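# Transfer ball to empty post, rack both bars

## Task

Take the ball resting on one long bar and set it in the cup of the upright post that is empty, and place both long bars in their forked stands, so that the second ball finishes on its post. Everything must stay put without any robot holding it, and at the end the grippers must be open and the arms moved away.

## Robot and tools

The robots: four identical i2rt Big YAM arms named arm1, arm2, arm3 and arm4. Each has six revolute joints, a two-finger gripper and a wrist camera (arm1_cam_wrist to arm4_cam_wrist). A fixed room camera, cam_high, sees the scene from above. Fully stretched, a hand reaches roughly 1.0 m from its joint 1 axis. With joints 1 and 6 at zero and the hand level and pointing forward, the wrist camera sits above the hand looking toward the fingertips.

Frames: poses are expressed in a single scene frame with its origin on the floor and +z upward. The hand point is halfway between the fingertips; the hand's z axis runs along the fingers and the fingers open and close along its y axis. Foot poses are not printed. Commands, however, are joint-space only.

execute_actions: argument actions is a list holding one action or nothing (empty list = just read state and images). An action is an object keyed by arm name; each arm gets a joints object mapping joint names to absolute targets (not offsets). Names, units and ranges: joint1_rad -2.879 to 2.879 (base yaw, positive is counter-clockwise seen from above, 0 faces the way the foot faces); joint2_rad 0 to 3.141 (shoulder, 0 = upper arm level pointing back, positive lifts it up then forward); joint3_rad 0 to 3.019 (elbow, 0 folded, positive opens); joint4_rad -1.692 to 1.57 (hand pitch, positive tips fingers up); joint5_rad -1.57 to 1.57 (hand sideways swing, positive to the arm's right); joint6_rad -2.094 to 2.094 (hand roll, positive clockwise viewed from behind the hand); gripper_m 0 to 0.093 metres, the fingertip gap. Done tolerances are ±0.045, 0.14, 0.09, 0.055, 0.03, 0.035 rad and ±0.003 m. Any subset of arms and joints may appear; all listed motions start at once and may finish at different times, and each action is capped at 15 s. Joints move at different speeds, so the hand may sweep a wide path between postures. Omitted joints or arms may keep driving toward an earlier target. An unknown key or out-of-range number rejects the whole call and nothing moves. Optional cameras: a list of camera names or ["all"]; null or omitted gives all, [] gives none.

wait: seconds from 0 to 10; commands nothing new and returns the same state and images as an empty action.

zoom_image: camera (one of the five names) and region [x0, y0, x1, y1] in pixels of that camera's latest full image, origin top-left, no bigger than 504 by 504. Wrist images are 504x504 fisheye; cam_high is 672x504.

finished_scene: scene is the integer of the current scene. It is final and reports success; do it only once everything rests on its own and the arms are clear.

Reading results: joint_positions gives current joint values; a pictures line lists camera names in the order of the returned images. joint_status tells how each commanded motion ended: reached, off_target (stopped short and maybe still pushing), contact_stop or time_out (target dropped, holds where it stopped, though a timed-out joint can keep a target up to 0.375, 0.375, 0.113, 0.225, 0.075, 0.3 rad away and continue pushing), not_followed (a self/inter-arm collision check blocked the arm's joint targets; a gripper target in that same action still runs, and the blocked targets may be retried later). A line saying joint command not followed, often with a cause line, accompanies that. on_its_own lists what the call did not command; its held at value is a target, not a position. Joint torques are raw drive outputs with per-arm offset, scale and noise, so treat them loosely. MOTOR HOT appears from 85 °C; at 100 °C an OVER-TEMPERATURE FAULT drops that arm, and its unfinished keys read limit_stop_at_motor_heat until you resend them.

Practical rules: the arm does not halt on contact and can push hard, so to relieve a stalled joint, command its reported position; a tiny change of target may not move anything. Loaded joints sag. Never let two arms press together (it ends the run); the collision check ignores fingers, gripper housings and wrist cameras and may react late. Contact by held objects is allowed. Do not drop, slam or knock objects, and never let anything leave the work area or hit the floor. Loose objects may occasionally get nudged by outside disturbances, so check before finishing. Arms do not wait for one another. While you compose replies the simulation runs and the arms hold their last command, so avoid long holds under load. Shorter total robot motion is better.

Each tool is called after ">>>" by a JSON object that holds its "op" and its "data".

## Session

>>> {"op": "execute_actions", "data": {"actions": []}}

Scene clock: 0.00 s.
Joint torques (N m, as the arm reports them, + toward a larger angle): no reading
arm1.joint_positions: joint1_rad=+0.136 joint2_rad=+0.607 joint3_rad=+1.361 joint4_rad=-1.197 joint5_rad=-0.192 joint6_rad=-0.304 gripper_m=+0.095
arm1.joint_status: not commanded
arm1.hand: x=+1.2131 y=-0.0819 z=+1.3952 quat_wxyz=(-0.047, -0.804, -0.256, +0.535) (m; scene frame)
arm2.joint_positions: joint1_rad=-0.046 joint2_rad=+0.503 joint3_rad=+1.422 joint4_rad=-1.326 joint5_rad=-0.298 joint6_rad=+0.234 gripper_m=+0.094
arm2.joint_status: not commanded
arm2.hand: x=+0.0397 y=+1.2684 z=+1.3496 quat_wxyz=(-0.498, -0.612, -0.565, +0.243) (m; scene frame)
arm3.joint_positions: joint1_rad=-0.494 joint2_rad=+0.613 joint3_rad=+1.400 joint4_rad=-1.176 joint5_rad=-0.049 joint6_rad=+0.310 gripper_m=+0.094
arm3.joint_status: not commanded
arm3.hand: x=-1.2271 y=-0.1105 z=+1.4078 quat_wxyz=(-0.556, -0.315, -0.769, +0.036) (m; scene frame)
arm4.joint_positions: joint1_rad=+0.050 joint2_rad=+0.521 joint3_rad=+1.334 joint4_rad=-1.435 joint5_rad=+0.143 joint6_rad=-0.402 gripper_m=+0.094
arm4.joint_status: not commanded
arm4.hand: x=+0.0220 y=-1.2541 z=+1.2730 quat_wxyz=(-0.409, +0.729, -0.513, -0.197) (m; scene frame)
pictures: arm1_cam_wrist, arm2_cam_wrist, arm3_cam_wrist, arm4_cam_wrist, cam_high
Images, in order (width x height): arm1_cam_wrist 504x504, arm2_cam_wrist 504x504, arm3_cam_wrist 504x504, arm4_cam_wrist 504x504, cam_high 672x504.

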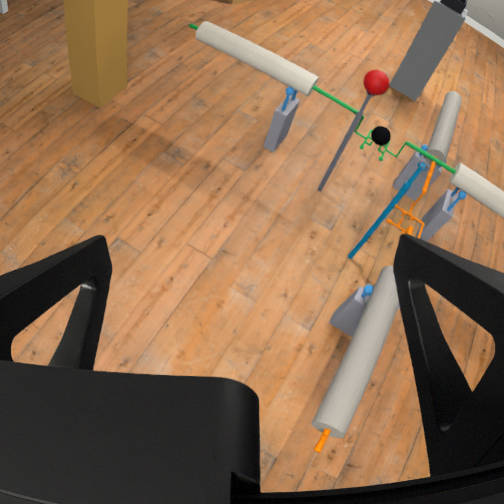

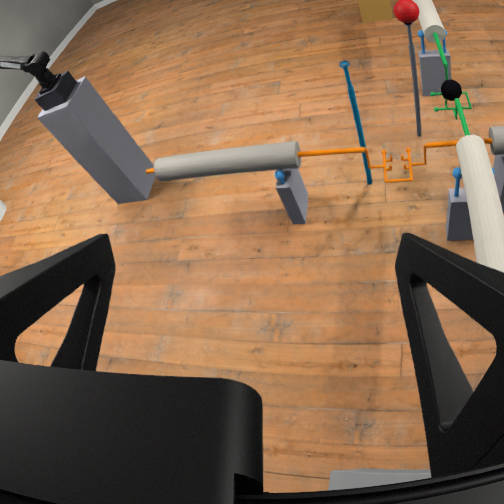

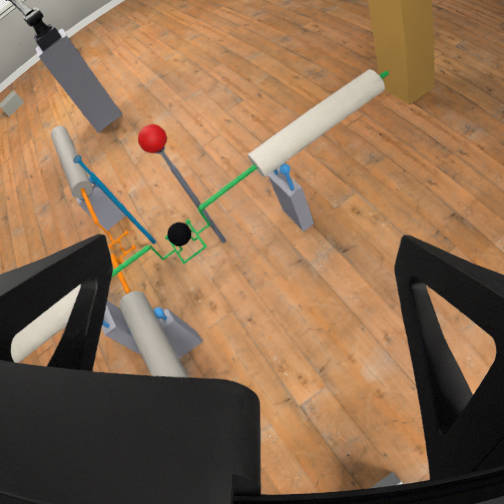

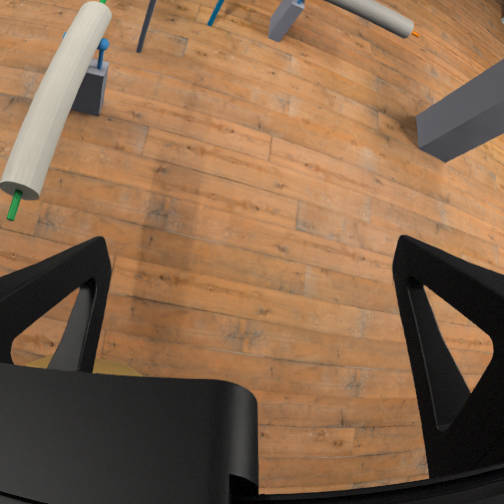

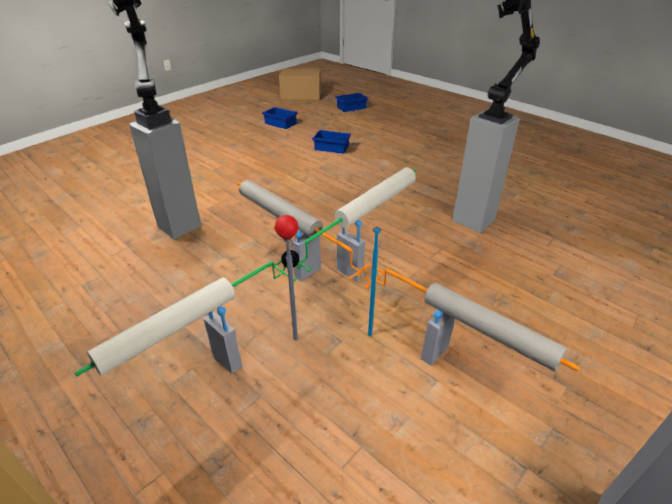

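>>> {"op": "zoom_image", "data": {"camera": "cam_high", "region": [200, 170, 460, 370]}}

>>> {"op": "zoom_image", "data": {"camera": "arm3_cam_wrist", "region": [40, 100, 300, 360]}}

>>> {"op": "zoom_image", "data": {"camera": "arm2_cam_wrist", "region": [280, 0, 504, 224]}}

Region (200, 170, 460, 370) of cam_high's 672x504 image, scaled by 1.938, with more detail than that image has; it fills the top 388 rows of this view, and the rest is white.

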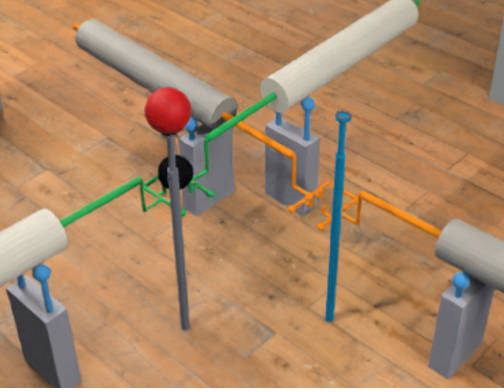

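Region (40, 100, 300, 360) of arm3_cam_wrist's 504x504 image, scaled by 1.938, with more detail than that image has.

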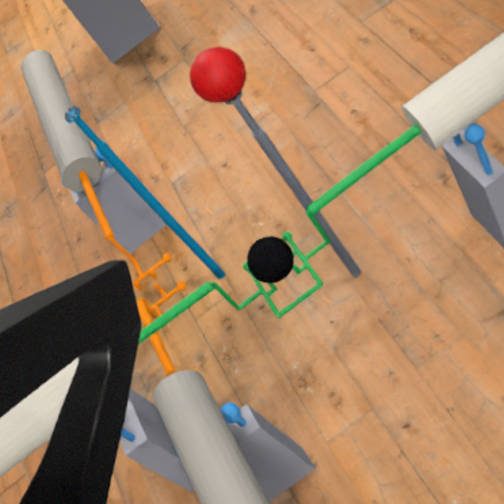

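Region (280, 0, 504, 224) of arm2_cam_wrist's 504x504 image, scaled by 2.250, with more detail than that image has.

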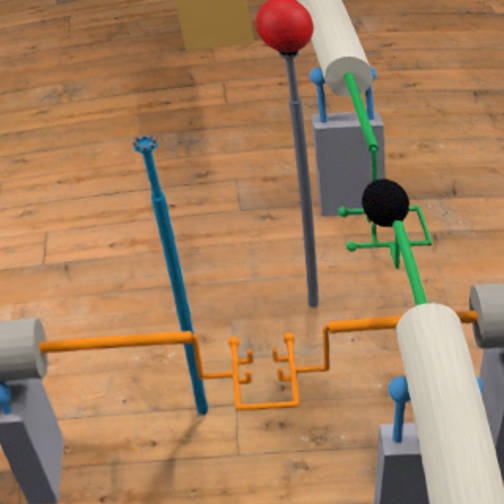

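>>> {"op": "execute_actions", "data": {"actions": [{"arm2":{"joints":{"joint1_rad":0,"joint2_rad":1.6,"joint3_rad":1.4,"joint4_rad":-1.37,"joint5_rad":0,"joint6_rad":0}},"arm4":{"joints":{"joint1_rad":0,"joint2_rad":1.9,"joint3_rad":1.4,"joint4_rad":-1.07,"joint5_rad":0,"joint6_rad":0}},"arm1":{"joints":{"joint1_rad":0,"joint2_rad":1.0,"joint3_rad":1.0,"joint4_rad":-0.3,"joint5_rad":0,"joint6_rad":0}},"arm3":{"joints":{"joint1_rad":0,"joint2_rad":1.0,"joint3_rad":1.3,"joint4_rad":-0.7,"joint5_rad":0,"joint6_rad":0}}}]}}

Scene clock: 3.97 s.
Joint torques (N m, as the arm reports them, + toward a larger angle): arm1=[-1.93 -7.12 12.66  3.02  0.21  0.04] | arm2=[  1.37 -12.63  10.97  -0.2    0.15  -0.07] | arm3=[-0.46 -7.42 13.34  2.84 -0.03 -0.25] | arm4=[ -0.73 -21.21   7.57   0.48  -0.14   0.14]
arm1.joint_positions: joint1_rad=+0.001 joint2_rad=+0.996 joint3_rad=+0.965 joint4_rad=-0.320 joint5_rad=-0.002 joint6_rad=-0.009 gripper_m=+0.095
arm1.joint_status: all done
arm1.hand: x=+0.9649 y=-0.0283 z=+1.2245 quat_wxyz=(-0.010, -0.820, -0.028, +0.572) (m; scene frame)
arm2.joint_positions: joint1_rad=-0.006 joint2_rad=+1.615 joint3_rad=+1.378 joint4_rad=-1.353 joint5_rad=-0.004 joint6_rad=+0.009 gripper_m=+0.094
arm2.joint_status: all done
arm2.hand: x=+0.0010 y=+0.9753 z=+0.9344 quat_wxyz=(+0.007, -0.709, -0.705, -0.015) (m; scene frame)
arm3.joint_positions: joint1_rad=-0.001 joint2_rad=+1.015 joint3_rad=+1.263 joint4_rad=-0.724 joint5_rad=+0.000 joint6_rad=+0.009 gripper_m=+0.094
arm3.joint_status: all done
arm3.hand: x=-0.9799 y=-0.0042 z=+1.2942 quat_wxyz=(-0.519, -0.008, -0.855, +0.002) (m; scene frame)
arm4.joint_positions: joint1_rad=+0.013 joint2_rad=+1.902 joint3_rad=+1.385 joint4_rad=-1.073 joint5_rad=+0.004 joint6_rad=-0.014 gripper_m=+0.094
arm4.joint_status: all done
arm4.hand: x=+0.0137 y=-0.9132 z=+0.7872 quat_wxyz=(+0.010, +0.704, -0.710, +0.013) (m; scene frame)
pictures: arm1_cam_wrist, arm2_cam_wrist, arm3_cam_wrist, arm4_cam_wrist, cam_high
Images, in order (width x height): arm1_cam_wrist 504x504, arm2_cam_wrist 504x504, arm3_cam_wrist 504x504, arm4_cam_wrist 504x504, cam_high 672x504.

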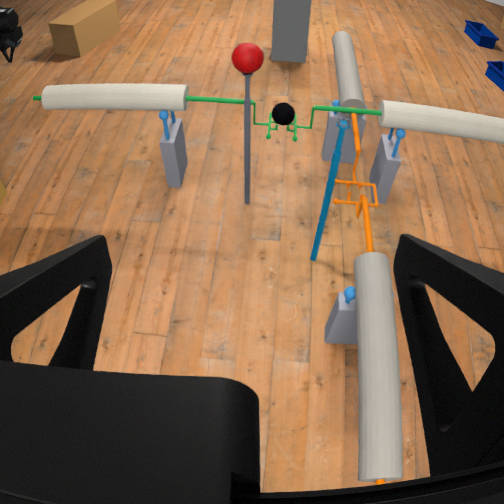

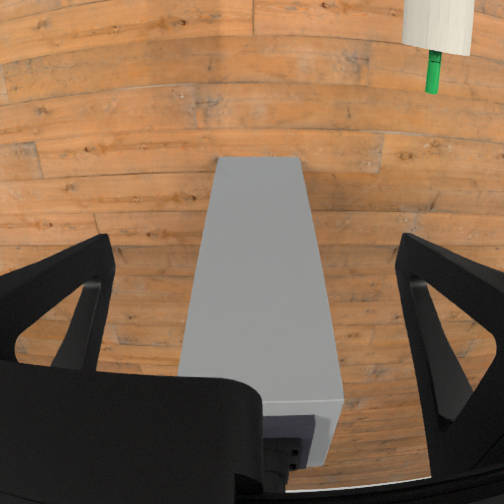

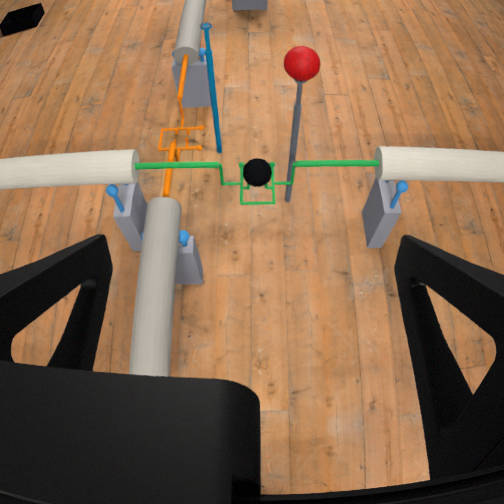

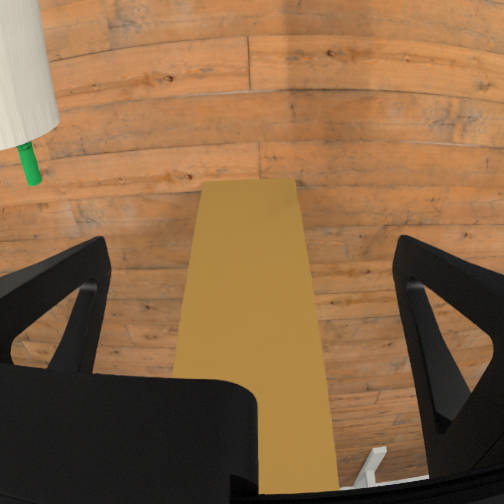

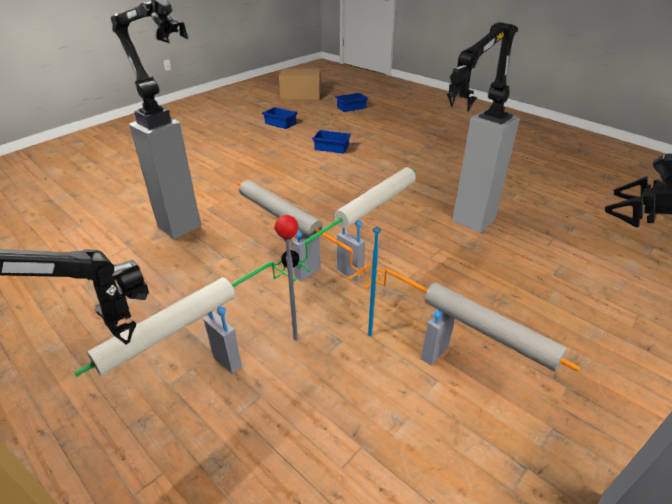

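>>> {"op": "execute_actions", "data": {"actions": [{"arm2":{"joints":{"joint1_rad":-0.44,"joint2_rad":2.37,"joint3_rad":1.5,"joint4_rad":-0.68,"joint6_rad":-0.44}},"arm4":{"joints":{"joint1_rad":0.46,"joint2_rad":2.37,"joint3_rad":1.5,"joint4_rad":-0.68,"joint6_rad":0.46}}}], "cameras": ["arm2_cam_wrist","arm4_cam_wrist","cam_high"]}}

Scene clock: 6.43 s.
Joint torques (N m, as the arm reports them, + toward a larger angle): arm1=[-1.74 -7.58 12.66  3.02  0.21  0.03] | arm2=[  0.11 -19.     7.8    0.92  -0.07  -0.09] | arm3=[ 0.37 -8.83 13.45  2.51  0.03 -0.15] | arm4=[  0.19 -25.33   6.25   0.75   0.16   0.15]
arm1.joint_positions: joint1_rad=+0.001 joint2_rad=+0.996 joint3_rad=+0.965 joint4_rad=-0.320 joint5_rad=-0.002 joint6_rad=-0.009 gripper_m=+0.095
arm1.joint_status: not commanded
arm1.hand: x=+0.9649 y=-0.0283 z=+1.2245 quat_wxyz=(-0.010, -0.820, -0.028, +0.572) (m; scene frame)
arm2.joint_positions: joint1_rad=-0.436 joint2_rad=+2.399 joint3_rad=+1.475 joint4_rad=-0.697 joint5_rad=+0.000 joint6_rad=-0.431 gripper_m=+0.094
arm2.joint_status: all done
arm2.hand: x=-0.2320 y=+0.9384 z=+0.5484 quat_wxyz=(+0.010, -0.705, -0.709, -0.030) (m; scene frame)
arm3.joint_positions: joint1_rad=-0.001 joint2_rad=+1.015 joint3_rad=+1.263 joint4_rad=-0.724 joint5_rad=+0.000 joint6_rad=+0.009 gripper_m=+0.094
arm3.joint_status: not commanded
arm3.hand: x=-0.9799 y=-0.0042 z=+1.2942 quat_wxyz=(-0.519, -0.008, -0.855, +0.002) (m; scene frame)
arm4.joint_positions: joint1_rad=+0.459 joint2_rad=+2.377 joint3_rad=+1.476 joint4_rad=-0.688 joint5_rad=-0.002 joint6_rad=+0.445 gripper_m=+0.094
arm4.joint_status: all done
arm4.hand: x=-0.2357 y=-0.9285 z=+0.5537 quat_wxyz=(+0.009, +0.699, -0.715, +0.013) (m; scene frame)
pictures: arm2_cam_wrist, arm4_cam_wrist, cam_high
Images, in order (width x height): arm2_cam_wrist 504x504, arm4_cam_wrist 504x504, cam_high 672x504.

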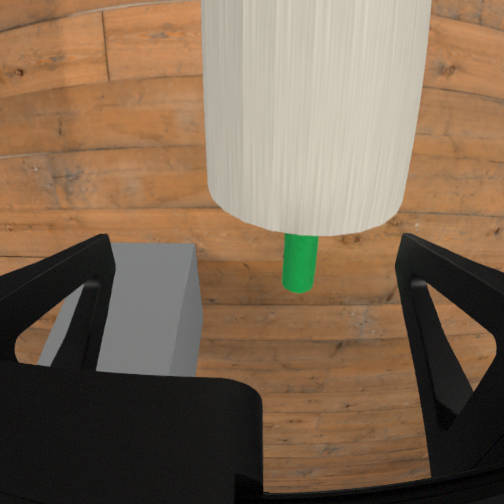

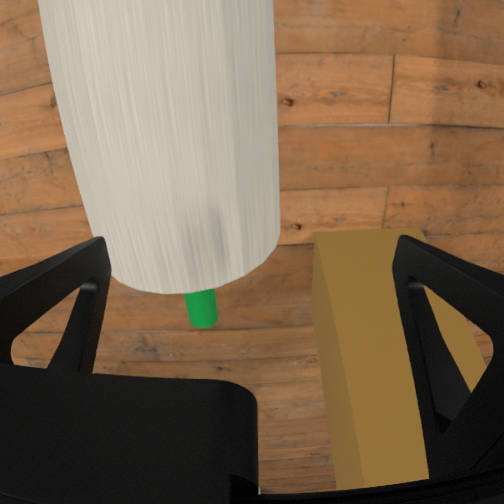

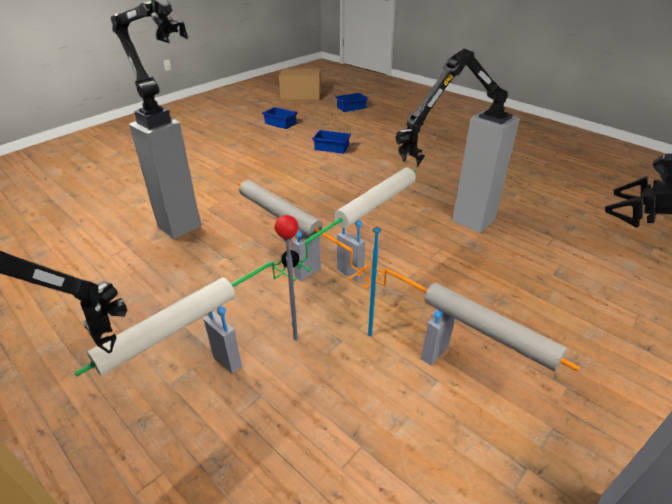

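>>> {"op": "execute_actions", "data": {"actions": [{"arm2":{"joints":{"joint1_rad":-0.523,"joint2_rad":2.31,"joint3_rad":1.35,"joint4_rad":-0.56,"joint6_rad":-0.53}},"arm4":{"joints":{"joint1_rad":0.56,"joint2_rad":2.31,"joint3_rad":1.35,"joint4_rad":-0.58,"joint6_rad":0.575}}}], "cameras": ["arm2_cam_wrist","arm4_cam_wrist","cam_high"]}}

>>> {"op": "zoom_image", "data": {"camera": "cam_high", "region": [30, 260, 190, 400]}}

Scene clock: 8.33 s.
Joint torques (N m, as the arm reports them, + toward a larger angle): arm1=[-1.61 -7.37 12.71  3.08  0.2   0.04] | arm2=[  0.92 -17.02   5.89   1.01  -0.1   -0.06] | arm3=[ 1.39 -8.48 13.32  2.74 -0.07 -0.17] | arm4=[ -0.43 -23.24   4.52   1.01   0.16   0.16]
arm1.joint_positions: joint1_rad=+0.001 joint2_rad=+0.996 joint3_rad=+0.965 joint4_rad=-0.320 joint5_rad=-0.002 joint6_rad=-0.009 gripper_m=+0.095
arm1.joint_status: not commanded
arm1.hand: x=+0.9649 y=-0.0283 z=+1.2245 quat_wxyz=(-0.010, -0.820, -0.028, +0.572) (m; scene frame)
arm2.joint_positions: joint1_rad=-0.530 joint2_rad=+2.327 joint3_rad=+1.345 joint4_rad=-0.579 joint5_rad=+0.000 joint6_rad=-0.521 gripper_m=+0.094
arm2.joint_status: all done
arm2.hand: x=-0.2699 y=+0.9789 z=+0.5585 quat_wxyz=(+0.000, -0.706, -0.708, -0.002) (m; scene frame)
arm3.joint_positions: joint1_rad=-0.001 joint2_rad=+1.015 joint3_rad=+1.263 joint4_rad=-0.724 joint5_rad=+0.000 joint6_rad=+0.009 gripper_m=+0.094
arm3.joint_status: not commanded
arm3.hand: x=-0.9799 y=-0.0042 z=+1.2942 quat_wxyz=(-0.519, -0.008, -0.855, +0.002) (m; scene frame)
arm4.joint_positions: joint1_rad=+0.571 joint2_rad=+2.310 joint3_rad=+1.347 joint4_rad=-0.589 joint5_rad=-0.002 joint6_rad=+0.560 gripper_m=+0.094
arm4.joint_status: all done
arm4.hand: x=-0.2797 y=-0.9796 z=+0.5610 quat_wxyz=(+0.003, +0.698, -0.716, -0.004) (m; scene frame)
pictures: arm2_cam_wrist, arm4_cam_wrist, cam_high
Images, in order (width x height): arm2_cam_wrist 504x504, arm4_cam_wrist 504x504, cam_high 672x504.

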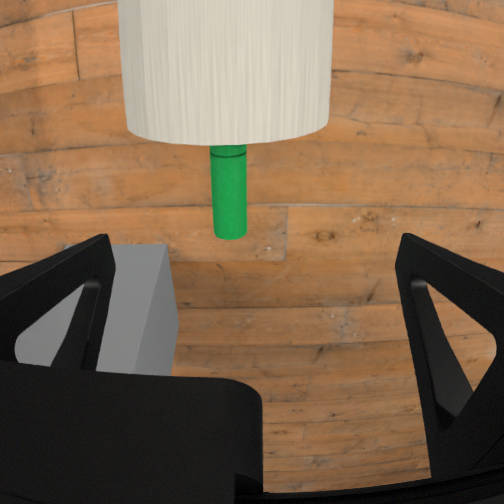

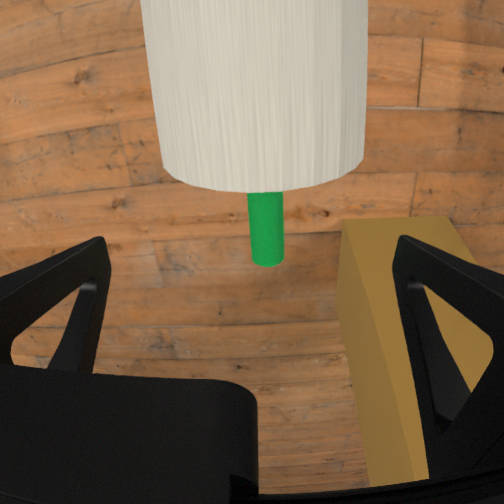

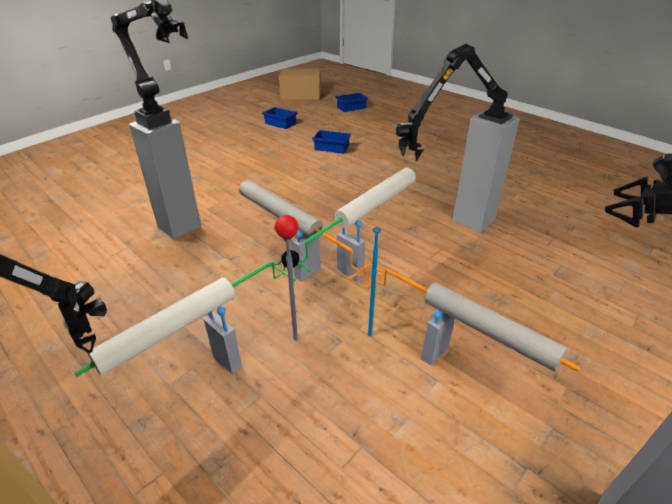

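Region (30, 260, 190, 400) of cam_high's 672x504 image, scaled by 3.150, with more detail than that image has; it fills the top 441 rows of this view, and the rest is white.

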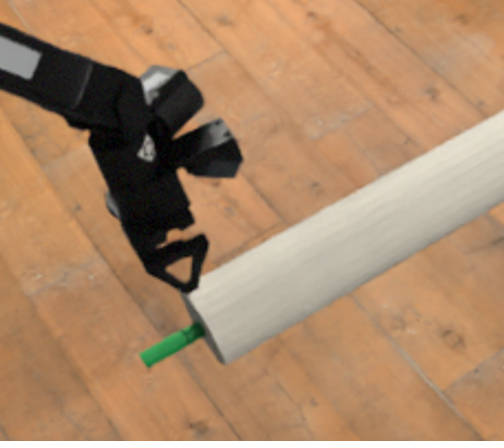

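>>> {"op": "execute_actions", "data": {"actions": [{"arm2":{"joints":{"joint2_rad":2.395,"joint3_rad":1.314,"joint4_rad":-0.43}},"arm4":{"joints":{"joint1_rad":0.59,"joint2_rad":2.39,"joint3_rad":1.288,"joint4_rad":-0.445,"joint6_rad":0.61}}}], "cameras": ["arm2_cam_wrist","arm4_cam_wrist","cam_high"]}}

>>> {"op": "zoom_image", "data": {"camera": "cam_high", "region": [30, 260, 190, 400]}}

Scene clock: 9.90 s.
Joint torques (N m, as the arm reports them, + toward a larger angle): arm1=[-1.86 -7.45 12.7   3.    0.2   0.05] | arm2=[  0.89 -16.6    5.27   1.    -0.11  -0.07] | arm3=[ 0.83 -7.98 13.44  2.84 -0.08 -0.15] | arm4=[  1.58 -23.14   3.86   0.93   0.14   0.13]
arm1.joint_positions: joint1_rad=+0.001 joint2_rad=+0.996 joint3_rad=+0.965 joint4_rad=-0.320 joint5_rad=-0.002 joint6_rad=-0.009 gripper_m=+0.095
arm1.joint_status: not commanded
arm1.hand: x=+0.9649 y=-0.0283 z=+1.2245 quat_wxyz=(-0.010, -0.820, -0.028, +0.572) (m; scene frame)
arm2.joint_positions: joint1_rad=-0.530 joint2_rad=+2.405 joint3_rad=+1.307 joint4_rad=-0.449 joint5_rad=+0.000 joint6_rad=-0.522 gripper_m=+0.094
arm2.joint_status: all done
arm2.hand: x=-0.2605 y=+0.9952 z=+0.5113 quat_wxyz=(-0.002, -0.706, -0.708, +0.005) (m; scene frame)
arm3.joint_positions: joint1_rad=-0.001 joint2_rad=+1.015 joint3_rad=+1.263 joint4_rad=-0.724 joint5_rad=+0.000 joint6_rad=+0.009 gripper_m=+0.094
arm3.joint_status: not commanded
arm3.hand: x=-0.9799 y=-0.0042 z=+1.2942 quat_wxyz=(-0.519, -0.008, -0.855, +0.002) (m; scene frame)
arm4.joint_positions: joint1_rad=+0.575 joint2_rad=+2.396 joint3_rad=+1.280 joint4_rad=-0.454 joint5_rad=-0.002 joint6_rad=+0.596 gripper_m=+0.094
arm4.joint_status: all done
arm4.hand: x=-0.2634 y=-1.0124 z=+0.5047 quat_wxyz=(+0.005, +0.687, -0.727, +0.005) (m; scene frame)
pictures: arm2_cam_wrist, arm4_cam_wrist, cam_high
Images, in order (width x height): arm2_cam_wrist 504x504, arm4_cam_wrist 504x504, cam_high 672x504.

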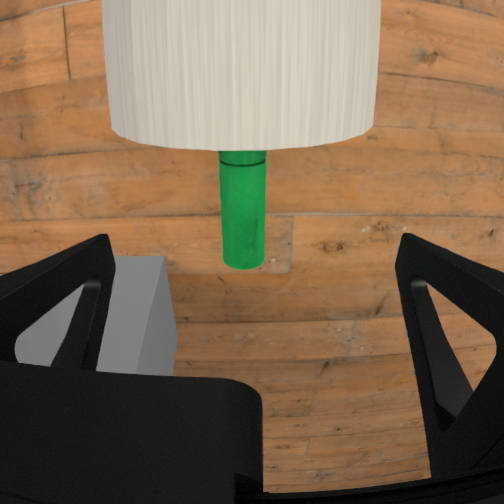

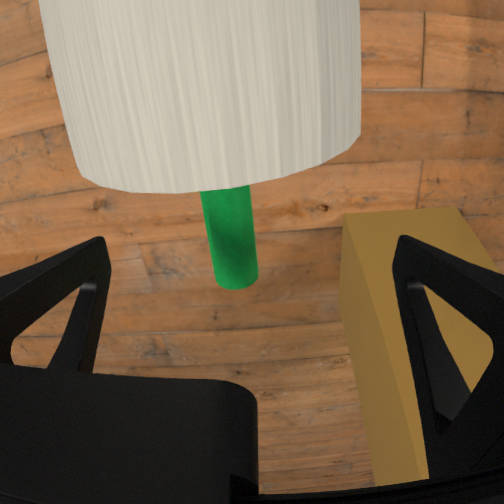

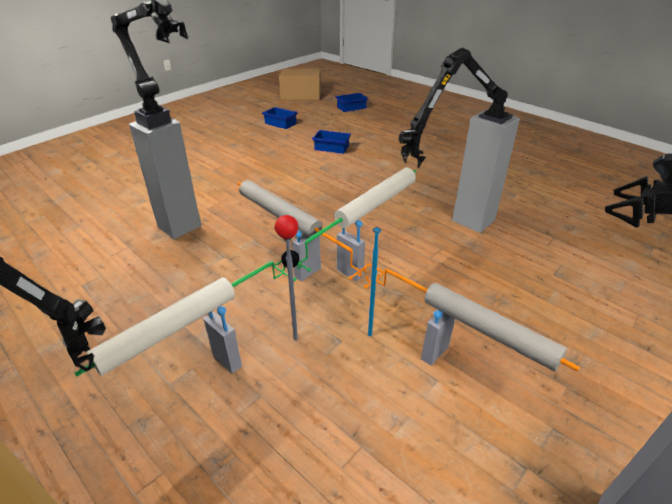

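Region (30, 260, 190, 400) of cam_high's 672x504 image, scaled by 3.150, with more detail than that image has; it fills the top 441 rows of this view, and the rest is white.

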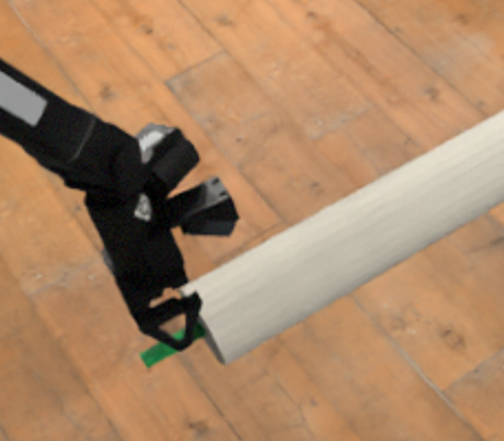

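>>> {"op": "execute_actions", "data": {"actions": [{"arm2":{"joints":{"joint2_rad":2.52,"joint3_rad":1.362,"joint4_rad":-0.35}},"arm4":{"joints":{"joint1_rad":0.62,"joint2_rad":2.505,"joint3_rad":1.336,"joint4_rad":-0.365}}}], "cameras": ["arm2_cam_wrist","arm4_cam_wrist","cam_high"]}}

>>> {"op": "zoom_image", "data": {"camera": "cam_high", "region": [30, 260, 190, 400]}}

Scene clock: 11.53 s.
Joint torques (N m, as the arm reports them, + toward a larger angle): arm1=[-1.72 -7.54 12.67  3.    0.2   0.04] | arm2=[  1.21 -17.01   4.82   0.8   -0.1   -0.05] | arm3=[-0.52 -8.14 13.36  2.94 -0.04 -0.18] | arm4=[  0.82 -23.03   3.32   0.82   0.18   0.12]
arm1.joint_positions: joint1_rad=+0.001 joint2_rad=+0.996 joint3_rad=+0.965 joint4_rad=-0.320 joint5_rad=-0.002 joint6_rad=-0.009 gripper_m=+0.095
arm1.joint_status: not commanded
arm1.hand: x=+0.9649 y=-0.0283 z=+1.2245 quat_wxyz=(-0.010, -0.820, -0.028, +0.572) (m; scene frame)
arm2.joint_positions: joint1_rad=-0.530 joint2_rad=+2.536 joint3_rad=+1.351 joint4_rad=-0.365 joint5_rad=+0.000 joint6_rad=-0.522 gripper_m=+0.094
arm2.joint_status: all done
arm2.hand: x=-0.2567 y=+1.0017 z=+0.4534 quat_wxyz=(-0.001, -0.706, -0.708, +0.004) (m; scene frame)
arm3.joint_positions: joint1_rad=-0.001 joint2_rad=+1.015 joint3_rad=+1.263 joint4_rad=-0.724 joint5_rad=+0.000 joint6_rad=+0.009 gripper_m=+0.094
arm3.joint_status: not commanded
arm3.hand: x=-0.9799 y=-0.0042 z=+1.2942 quat_wxyz=(-0.519, -0.008, -0.855, +0.002) (m; scene frame)
arm4.joint_positions: joint1_rad=+0.614 joint2_rad=+2.506 joint3_rad=+1.330 joint4_rad=-0.371 joint5_rad=-0.002 joint6_rad=+0.596 gripper_m=+0.094
arm4.joint_status: all done
arm4.hand: x=-0.2832 y=-1.0189 z=+0.4584 quat_wxyz=(+0.003, +0.700, -0.714, -0.006) (m; scene frame)
pictures: arm2_cam_wrist, arm4_cam_wrist, cam_high
Images, in order (width x height): arm2_cam_wrist 504x504, arm4_cam_wrist 504x504, cam_high 672x504.

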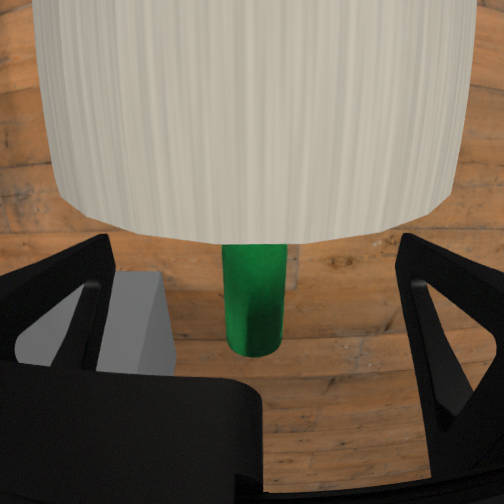

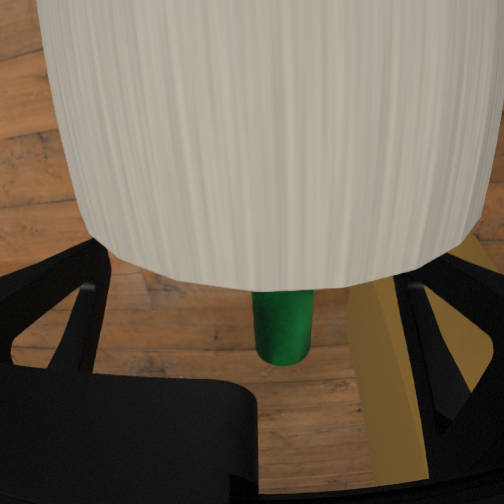

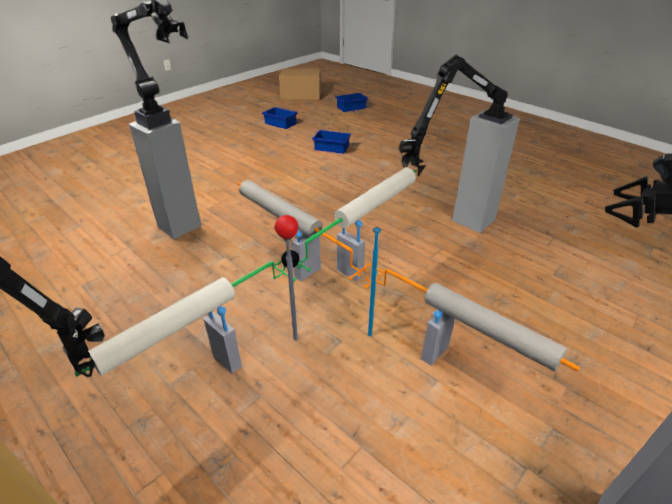

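Region (30, 260, 190, 400) of cam_high's 672x504 image, scaled by 3.150, with more detail than that image has; it fills the top 441 rows of this view, and the rest is white.

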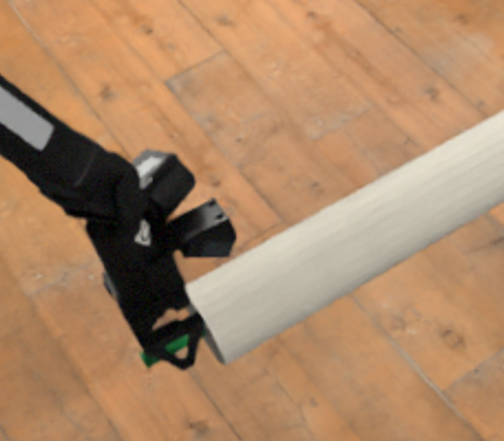

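>>> {"op": "execute_actions", "data": {"actions": [{"arm2":{"joints":{"joint2_rad":2.545}},"arm4":{"joints":{"joint2_rad":2.53,"joint3_rad":1.305,"joint4_rad":-0.33}}}], "cameras": []}}

>>> {"op": "execute_actions", "data": {"actions": [{"arm2":{"joints":{"gripper_m":0}},"arm4":{"joints":{"gripper_m":0}}}], "cameras": ["arm2_cam_wrist","arm4_cam_wrist"]}}

Scene clock: 12.50 s.
Joint torques (N m, as the arm reports them, + toward a larger angle): arm1=[-1.75 -7.4  12.69  3.08  0.2   0.05] | arm2=[  0.92 -15.14   4.9    0.83  -0.09  -0.06] | arm3=[ 1.4  -7.45 13.4   2.74 -0.12 -0.18] | arm4=[  0.81 -21.26   2.66   1.07   0.15   0.11]
arm1.joint_positions: joint1_rad=+0.001 joint2_rad=+0.996 joint3_rad=+0.965 joint4_rad=-0.320 joint5_rad=-0.002 joint6_rad=-0.009 gripper_m=+0.095
arm1.joint_status: not commanded
arm1.hand: x=+0.9649 y=-0.0283 z=+1.2245 quat_wxyz=(-0.010, -0.820, -0.028, +0.572) (m; scene frame)
arm2.joint_positions: joint1_rad=-0.530 joint2_rad=+2.536 joint3_rad=+1.351 joint4_rad=-0.365 joint5_rad=+0.000 joint6_rad=-0.522 gripper_m=+0.094
arm2.joint_status: all done
arm2.hand: x=-0.2566 y=+1.0019 z=+0.4532 quat_wxyz=(-0.001, -0.706, -0.708, +0.004) (m; scene frame)
arm3.joint_positions: joint1_rad=-0.001 joint2_rad=+1.015 joint3_rad=+1.263 joint4_rad=-0.724 joint5_rad=+0.000 joint6_rad=+0.009 gripper_m=+0.094
arm3.joint_status: not commanded
arm3.hand: x=-0.9799 y=-0.0042 z=+1.2942 quat_wxyz=(-0.519, -0.008, -0.855, +0.002) (m; scene frame)
arm4.joint_positions: joint1_rad=+0.614 joint2_rad=+2.515 joint3_rad=+1.306 joint4_rad=-0.339 joint5_rad=-0.002 joint6_rad=+0.596 gripper_m=+0.094
arm4.joint_status: all done
arm4.hand: x=-0.2774 y=-1.0279 z=+0.4508 quat_wxyz=(+0.003, +0.700, -0.714, -0.006) (m; scene frame)
pictures: none
No camera images: the call's "cameras" was empty. Leave "cameras" out to get every camera's image.

Scene clock: 13.23 s.
Joint torques (N m, as the arm reports them, + toward a larger angle): arm1=[-1.76 -7.58 12.7   3.05  0.2   0.05] | arm2=[  1.21 -15.48   4.79   0.94  -0.06  -0.02] | arm3=[-0.04 -8.28 13.04  3.   -0.04 -0.2 ] | arm4=[  0.67 -21.19   2.96   0.79  -0.24   0.23]
arm1.joint_positions: joint1_rad=+0.001 joint2_rad=+0.996 joint3_rad=+0.965 joint4_rad=-0.320 joint5_rad=-0.002 joint6_rad=-0.009 gripper_m=+0.095
arm1.joint_status: not commanded
arm1.hand: x=+0.9649 y=-0.0283 z=+1.2245 quat_wxyz=(-0.010, -0.820, -0.028, +0.572) (m; scene frame)
arm2.joint_positions: joint1_rad=-0.529 joint2_rad=+2.537 joint3_rad=+1.351 joint4_rad=-0.364 joint5_rad=-0.001 joint6_rad=-0.524 gripper_m=+0.019
arm2.joint_status: gripper_m off_target (ended at +0.019, target +0.000)
arm2.hand: x=-0.2562 y=+1.0018 z=+0.4528 quat_wxyz=(-0.002, -0.706, -0.709, +0.003) (m; scene frame)
arm3.joint_positions: joint1_rad=-0.001 joint2_rad=+1.015 joint3_rad=+1.263 joint4_rad=-0.724 joint5_rad=+0.000 joint6_rad=+0.009 gripper_m=+0.094
arm3.joint_status: not commanded
arm3.hand: x=-0.9799 y=-0.0042 z=+1.2942 quat_wxyz=(-0.519, -0.008, -0.855, +0.002) (m; scene frame)
arm4.joint_positions: joint1_rad=+0.613 joint2_rad=+2.515 joint3_rad=+1.302 joint4_rad=-0.340 joint5_rad=+0.009 joint6_rad=+0.586 gripper_m=+0.019
arm4.joint_status: gripper_m off_target (ended at +0.019, target +0.000)
arm4.hand: x=-0.2741 y=-1.0286 z=+0.4502 quat_wxyz=(-0.002, +0.704, -0.710, -0.002) (m; scene frame)
pictures: arm2_cam_wrist, arm4_cam_wrist
Images, in order (width x height): arm2_cam_wrist 504x504, arm4_cam_wrist 504x504.

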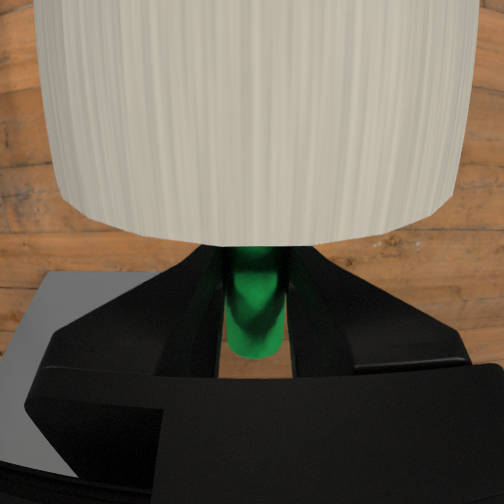

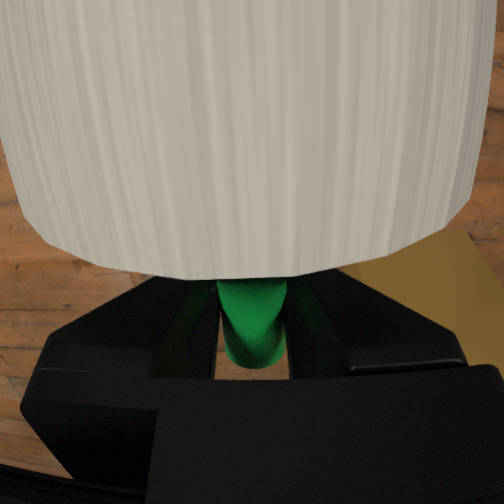

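>>> {"op": "execute_actions", "data": {"actions": [{"arm2":{"joints":{"joint2_rad":2.29,"joint3_rad":1.262,"joint4_rad":-0.5}},"arm4":{"joints":{"joint2_rad":2.27,"joint3_rad":1.21,"joint4_rad":-0.48}}}], "cameras": ["arm2_cam_wrist","arm4_cam_wrist","arm3_cam_wrist"]}}

Scene clock: 15.33 s.
Joint torques (N m, as the arm reports them, + toward a larger angle): arm1=[-1.73 -7.52 12.72  3.03  0.2   0.04] | arm2=[  0.63 -18.1    5.39  -0.12  -0.08  -0.12] | arm3=[ 0.39 -7.38 13.52  3.1  -0.02 -0.19] | arm4=[  0.65 -23.68   4.02   0.03  -0.05   0.26]
arm1.joint_positions: joint1_rad=+0.001 joint2_rad=+0.996 joint3_rad=+0.965 joint4_rad=-0.320 joint5_rad=-0.002 joint6_rad=-0.009 gripper_m=+0.095
arm1.joint_status: not commanded
arm1.hand: x=+0.9649 y=-0.0283 z=+1.2245 quat_wxyz=(-0.010, -0.820, -0.028, +0.572) (m; scene frame)
arm2.joint_positions: joint1_rad=-0.521 joint2_rad=+2.324 joint3_rad=+1.255 joint4_rad=-0.486 joint5_rad=-0.001 joint6_rad=-0.516 gripper_m=+0.019
arm2.joint_status: all done
arm2.hand: x=-0.2520 y=+1.0010 z=+0.5423 quat_wxyz=(-0.001, -0.705, -0.709, +0.001) (m; scene frame)
arm3.joint_positions: joint1_rad=-0.001 joint2_rad=+1.015 joint3_rad=+1.263 joint4_rad=-0.724 joint5_rad=+0.000 joint6_rad=+0.009 gripper_m=+0.094
arm3.joint_status: not commanded
arm3.hand: x=-0.9799 y=-0.0042 z=+1.2942 quat_wxyz=(-0.519, -0.008, -0.855, +0.002) (m; scene frame)
arm4.joint_positions: joint1_rad=+0.613 joint2_rad=+2.287 joint3_rad=+1.205 joint4_rad=-0.473 joint5_rad=+0.003 joint6_rad=+0.585 gripper_m=+0.019
arm4.joint_status: all done
arm4.hand: x=-0.2743 y=-1.0293 z=+0.5450 quat_wxyz=(+0.002, +0.704, -0.710, -0.002) (m; scene frame)
pictures: arm2_cam_wrist, arm3_cam_wrist, arm4_cam_wrist
Images, in order (width x height): arm2_cam_wrist 504x504, arm3_cam_wrist 504x504, arm4_cam_wrist 504x504.

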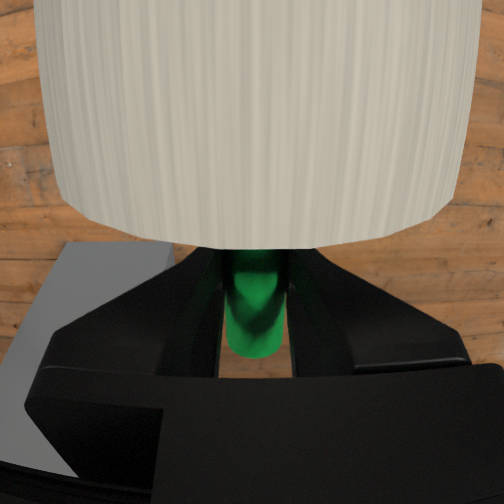

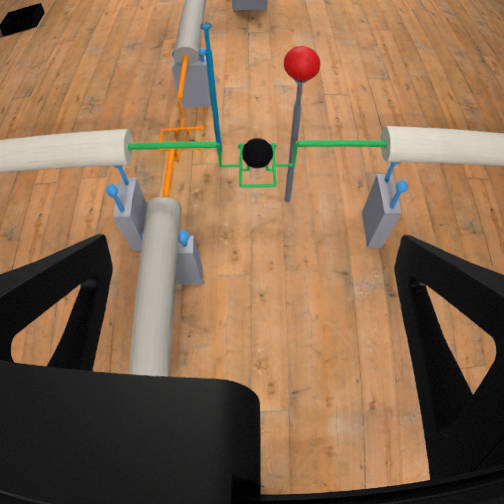

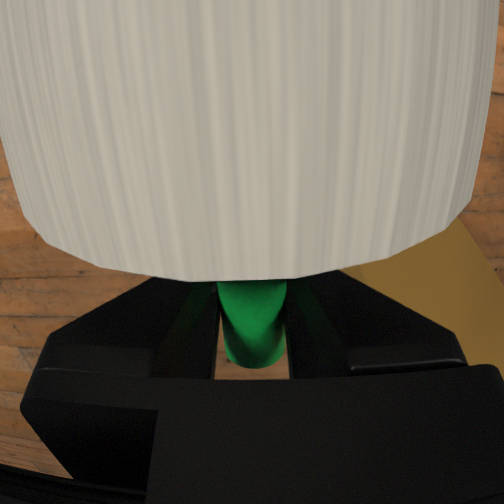

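>>> {"op": "execute_actions", "data": {"actions": [{"arm2":{"joints":{"joint2_rad":2.057,"joint3_rad":1.23,"joint4_rad":-0.698}},"arm4":{"joints":{"joint2_rad":2.035,"joint3_rad":1.176,"joint4_rad":-0.678}},"arm1":{"joints":{"joint2_rad":1.2,"joint3_rad":0.6,"joint4_rad":1.0}},"arm3":{"joints":{"joint4_rad":-0.45}}}], "cameras": []}}

>>> {"op": "execute_actions", "data": {"actions": [{"arm2":{"joints":{"joint2_rad":1.874,"joint3_rad":1.28,"joint4_rad":-0.916}},"arm4":{"joints":{"joint2_rad":1.847,"joint3_rad":1.229,"joint4_rad":-0.902}}}], "cameras": []}}

>>> {"op": "execute_actions", "data": {"actions": [{"arm2":{"joints":{"joint2_rad":1.745,"joint3_rad":1.39,"joint4_rad":-1.153}},"arm4":{"joints":{"joint2_rad":1.71,"joint3_rad":1.339,"joint4_rad":-1.145}}}]}}

Scene clock: 17.77 s.
Joint torques (N m, as the arm reports them, + toward a larger angle): arm1=[-1.63 -9.47  9.59  2.71  0.21  0.04] | arm2=[  0.67 -16.24   7.44   0.04  -0.09  -0.11] | arm3=[ 0.31 -7.83 13.3   2.85 -0.09 -0.19] | arm4=[  0.89 -21.98   5.61   0.43  -0.01   0.26]
arm1.joint_positions: joint1_rad=+0.001 joint2_rad=+1.206 joint3_rad=+0.580 joint4_rad=+0.981 joint5_rad=-0.002 joint6_rad=-0.009 gripper_m=+0.095
arm1.joint_status: all done
arm1.hand: x=+0.9602 y=-0.0285 z=+1.2065 quat_wxyz=(-0.016, -0.571, -0.022, +0.821) (m; scene frame)
arm2.joint_positions: joint1_rad=-0.522 joint2_rad=+2.084 joint3_rad=+1.217 joint4_rad=-0.688 joint5_rad=+0.000 joint6_rad=-0.517 gripper_m=+0.019
arm2.joint_status: all done
arm2.hand: x=-0.2531 y=+0.9998 z=+0.6527 quat_wxyz=(-0.001, -0.705, -0.709, +0.001) (m; scene frame)
arm3.joint_positions: joint1_rad=-0.001 joint2_rad=+1.015 joint3_rad=+1.263 joint4_rad=-0.475 joint5_rad=+0.000 joint6_rad=+0.009 gripper_m=+0.094
arm3.joint_status: all done
arm3.hand: x=-0.9587 y=-0.0042 z=+1.3513 quat_wxyz=(-0.621, -0.007, -0.784, +0.002) (m; scene frame)
arm4.joint_positions: joint1_rad=+0.615 joint2_rad=+2.048 joint3_rad=+1.166 joint4_rad=-0.675 joint5_rad=+0.003 joint6_rad=+0.585 gripper_m=+0.019
arm4.joint_status: all done
arm4.hand: x=-0.2739 y=-1.0306 z=+0.6514 quat_wxyz=(+0.002, +0.705, -0.709, -0.001) (m; scene frame)
pictures: none
No camera images: the call's "cameras" was empty. Leave "cameras" out to get every camera's image.

Scene clock: 18.90 s.
Joint torques (N m, as the arm reports them, + toward a larger angle): arm1=[-1.6  -9.53  9.61  2.73  0.2   0.05] | arm2=[  0.25 -15.59  11.36  -0.5    0.13  -0.1 ] | arm3=[ 0.2  -7.59 13.28  2.9  -0.04 -0.22] | arm4=[  0.59 -20.55   8.48  -0.23  -0.19   0.26]
arm1.joint_positions: joint1_rad=+0.001 joint2_rad=+1.206 joint3_rad=+0.580 joint4_rad=+0.981 joint5_rad=-0.002 joint6_rad=-0.009 gripper_m=+0.095
arm1.joint_status: not commanded
arm1.hand: x=+0.9602 y=-0.0285 z=+1.2065 quat_wxyz=(-0.016, -0.571, -0.022, +0.821) (m; scene frame)
arm2.joint_positions: joint1_rad=-0.519 joint2_rad=+1.894 joint3_rad=+1.236 joint4_rad=-0.891 joint5_rad=-0.005 joint6_rad=-0.517 gripper_m=+0.019
arm2.joint_status: all done
arm2.hand: x=-0.2500 y=+1.0007 z=+0.7515 quat_wxyz=(-0.004, -0.704, -0.710, +0.004) (m; scene frame)
arm3.joint_positions: joint1_rad=-0.001 joint2_rad=+1.015 joint3_rad=+1.263 joint4_rad=-0.475 joint5_rad=+0.000 joint6_rad=+0.009 gripper_m=+0.094
arm3.joint_status: not commanded
arm3.hand: x=-0.9587 y=-0.0042 z=+1.3513 quat_wxyz=(-0.621, -0.007, -0.784, +0.002) (m; scene frame)
arm4.joint_positions: joint1_rad=+0.615 joint2_rad=+1.860 joint3_rad=+1.194 joint4_rad=-0.888 joint5_rad=+0.008 joint6_rad=+0.585 gripper_m=+0.019
arm4.joint_status: all done
arm4.hand: x=-0.2717 y=-1.0311 z=+0.7491 quat_wxyz=(-0.001, +0.705, -0.709, -0.002) (m; scene frame)
pictures: none
No camera images: the call's "cameras" was empty. Leave "cameras" out to get every camera's image.

Scene clock: 20.00 s.
Joint torques (N m, as the arm reports them, + toward a larger angle): arm1=[-1.65 -9.35  9.64  2.7   0.21  0.04] | arm2=[  0.23 -15.05  13.03  -0.59   0.12  -0.12] | arm3=[-0.09 -8.28 13.69  2.75 -0.02 -0.19] | arm4=[  1.24 -20.21  10.06  -0.26  -0.23   0.28]
arm1.joint_positions: joint1_rad=+0.001 joint2_rad=+1.206 joint3_rad=+0.580 joint4_rad=+0.981 joint5_rad=-0.002 joint6_rad=-0.009 gripper_m=+0.095
arm1.joint_status: not commanded
arm1.hand: x=+0.9602 y=-0.0285 z=+1.2065 quat_wxyz=(-0.016, -0.571, -0.022, +0.821) (m; scene frame)
arm2.joint_positions: joint1_rad=-0.519 joint2_rad=+1.774 joint3_rad=+1.337 joint4_rad=-1.123 joint5_rad=-0.004 joint6_rad=-0.517 gripper_m=+0.019
arm2.joint_status: all done
arm2.hand: x=-0.2503 y=+1.0003 z=+0.8430 quat_wxyz=(-0.002, -0.704, -0.710, -0.002) (m; scene frame)
arm3.joint_positions: joint1_rad=-0.001 joint2_rad=+1.015 joint3_rad=+1.263 joint4_rad=-0.475 joint5_rad=+0.000 joint6_rad=+0.009 gripper_m=+0.094
arm3.joint_status: not commanded
arm3.hand: x=-0.9587 y=-0.0042 z=+1.3513 quat_wxyz=(-0.621, -0.007, -0.784, +0.002) (m; scene frame)
arm4.joint_positions: joint1_rad=+0.615 joint2_rad=+1.728 joint3_rad=+1.294 joint4_rad=-1.128 joint5_rad=+0.008 joint6_rad=+0.585 gripper_m=+0.019
arm4.joint_status: all done
arm4.hand: x=-0.2704 y=-1.0319 z=+0.8441 quat_wxyz=(+0.000, +0.705, -0.709, +0.002) (m; scene frame)
pictures: arm1_cam_wrist, arm2_cam_wrist, arm3_cam_wrist, arm4_cam_wrist, cam_high
Images, in order (width x height): arm1_cam_wrist 504x504, arm2_cam_wrist 504x504, arm3_cam_wrist 504x504, arm4_cam_wrist 504x504, cam_high 672x504.

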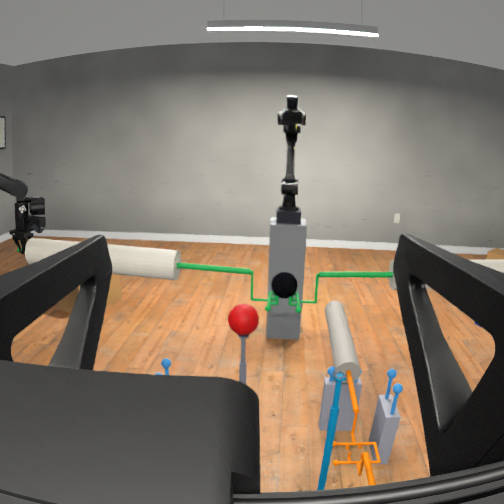

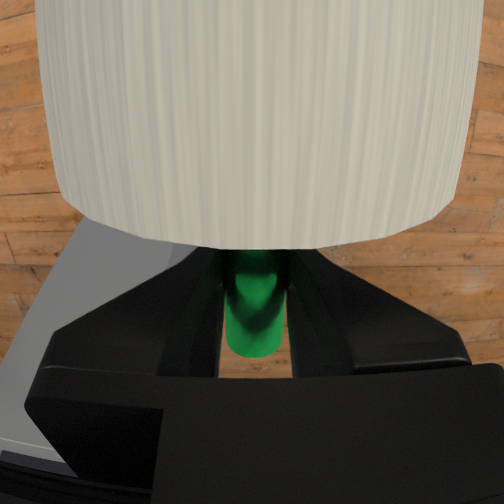

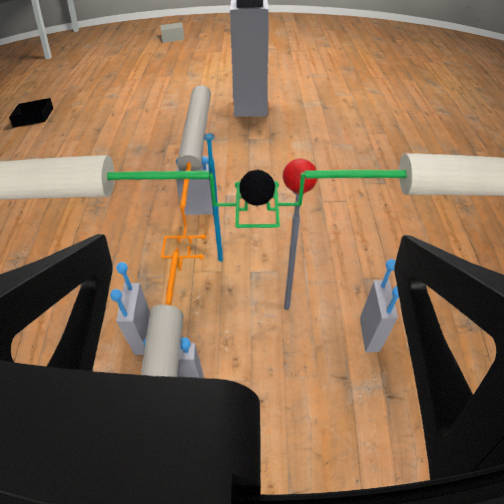

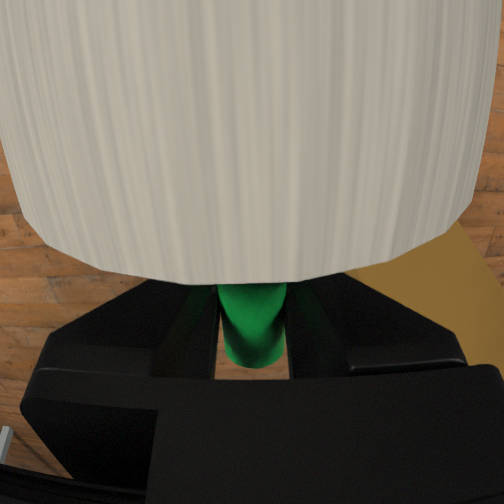

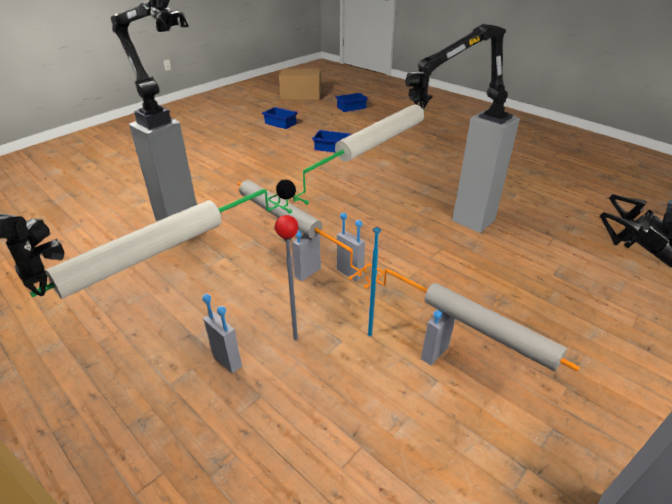

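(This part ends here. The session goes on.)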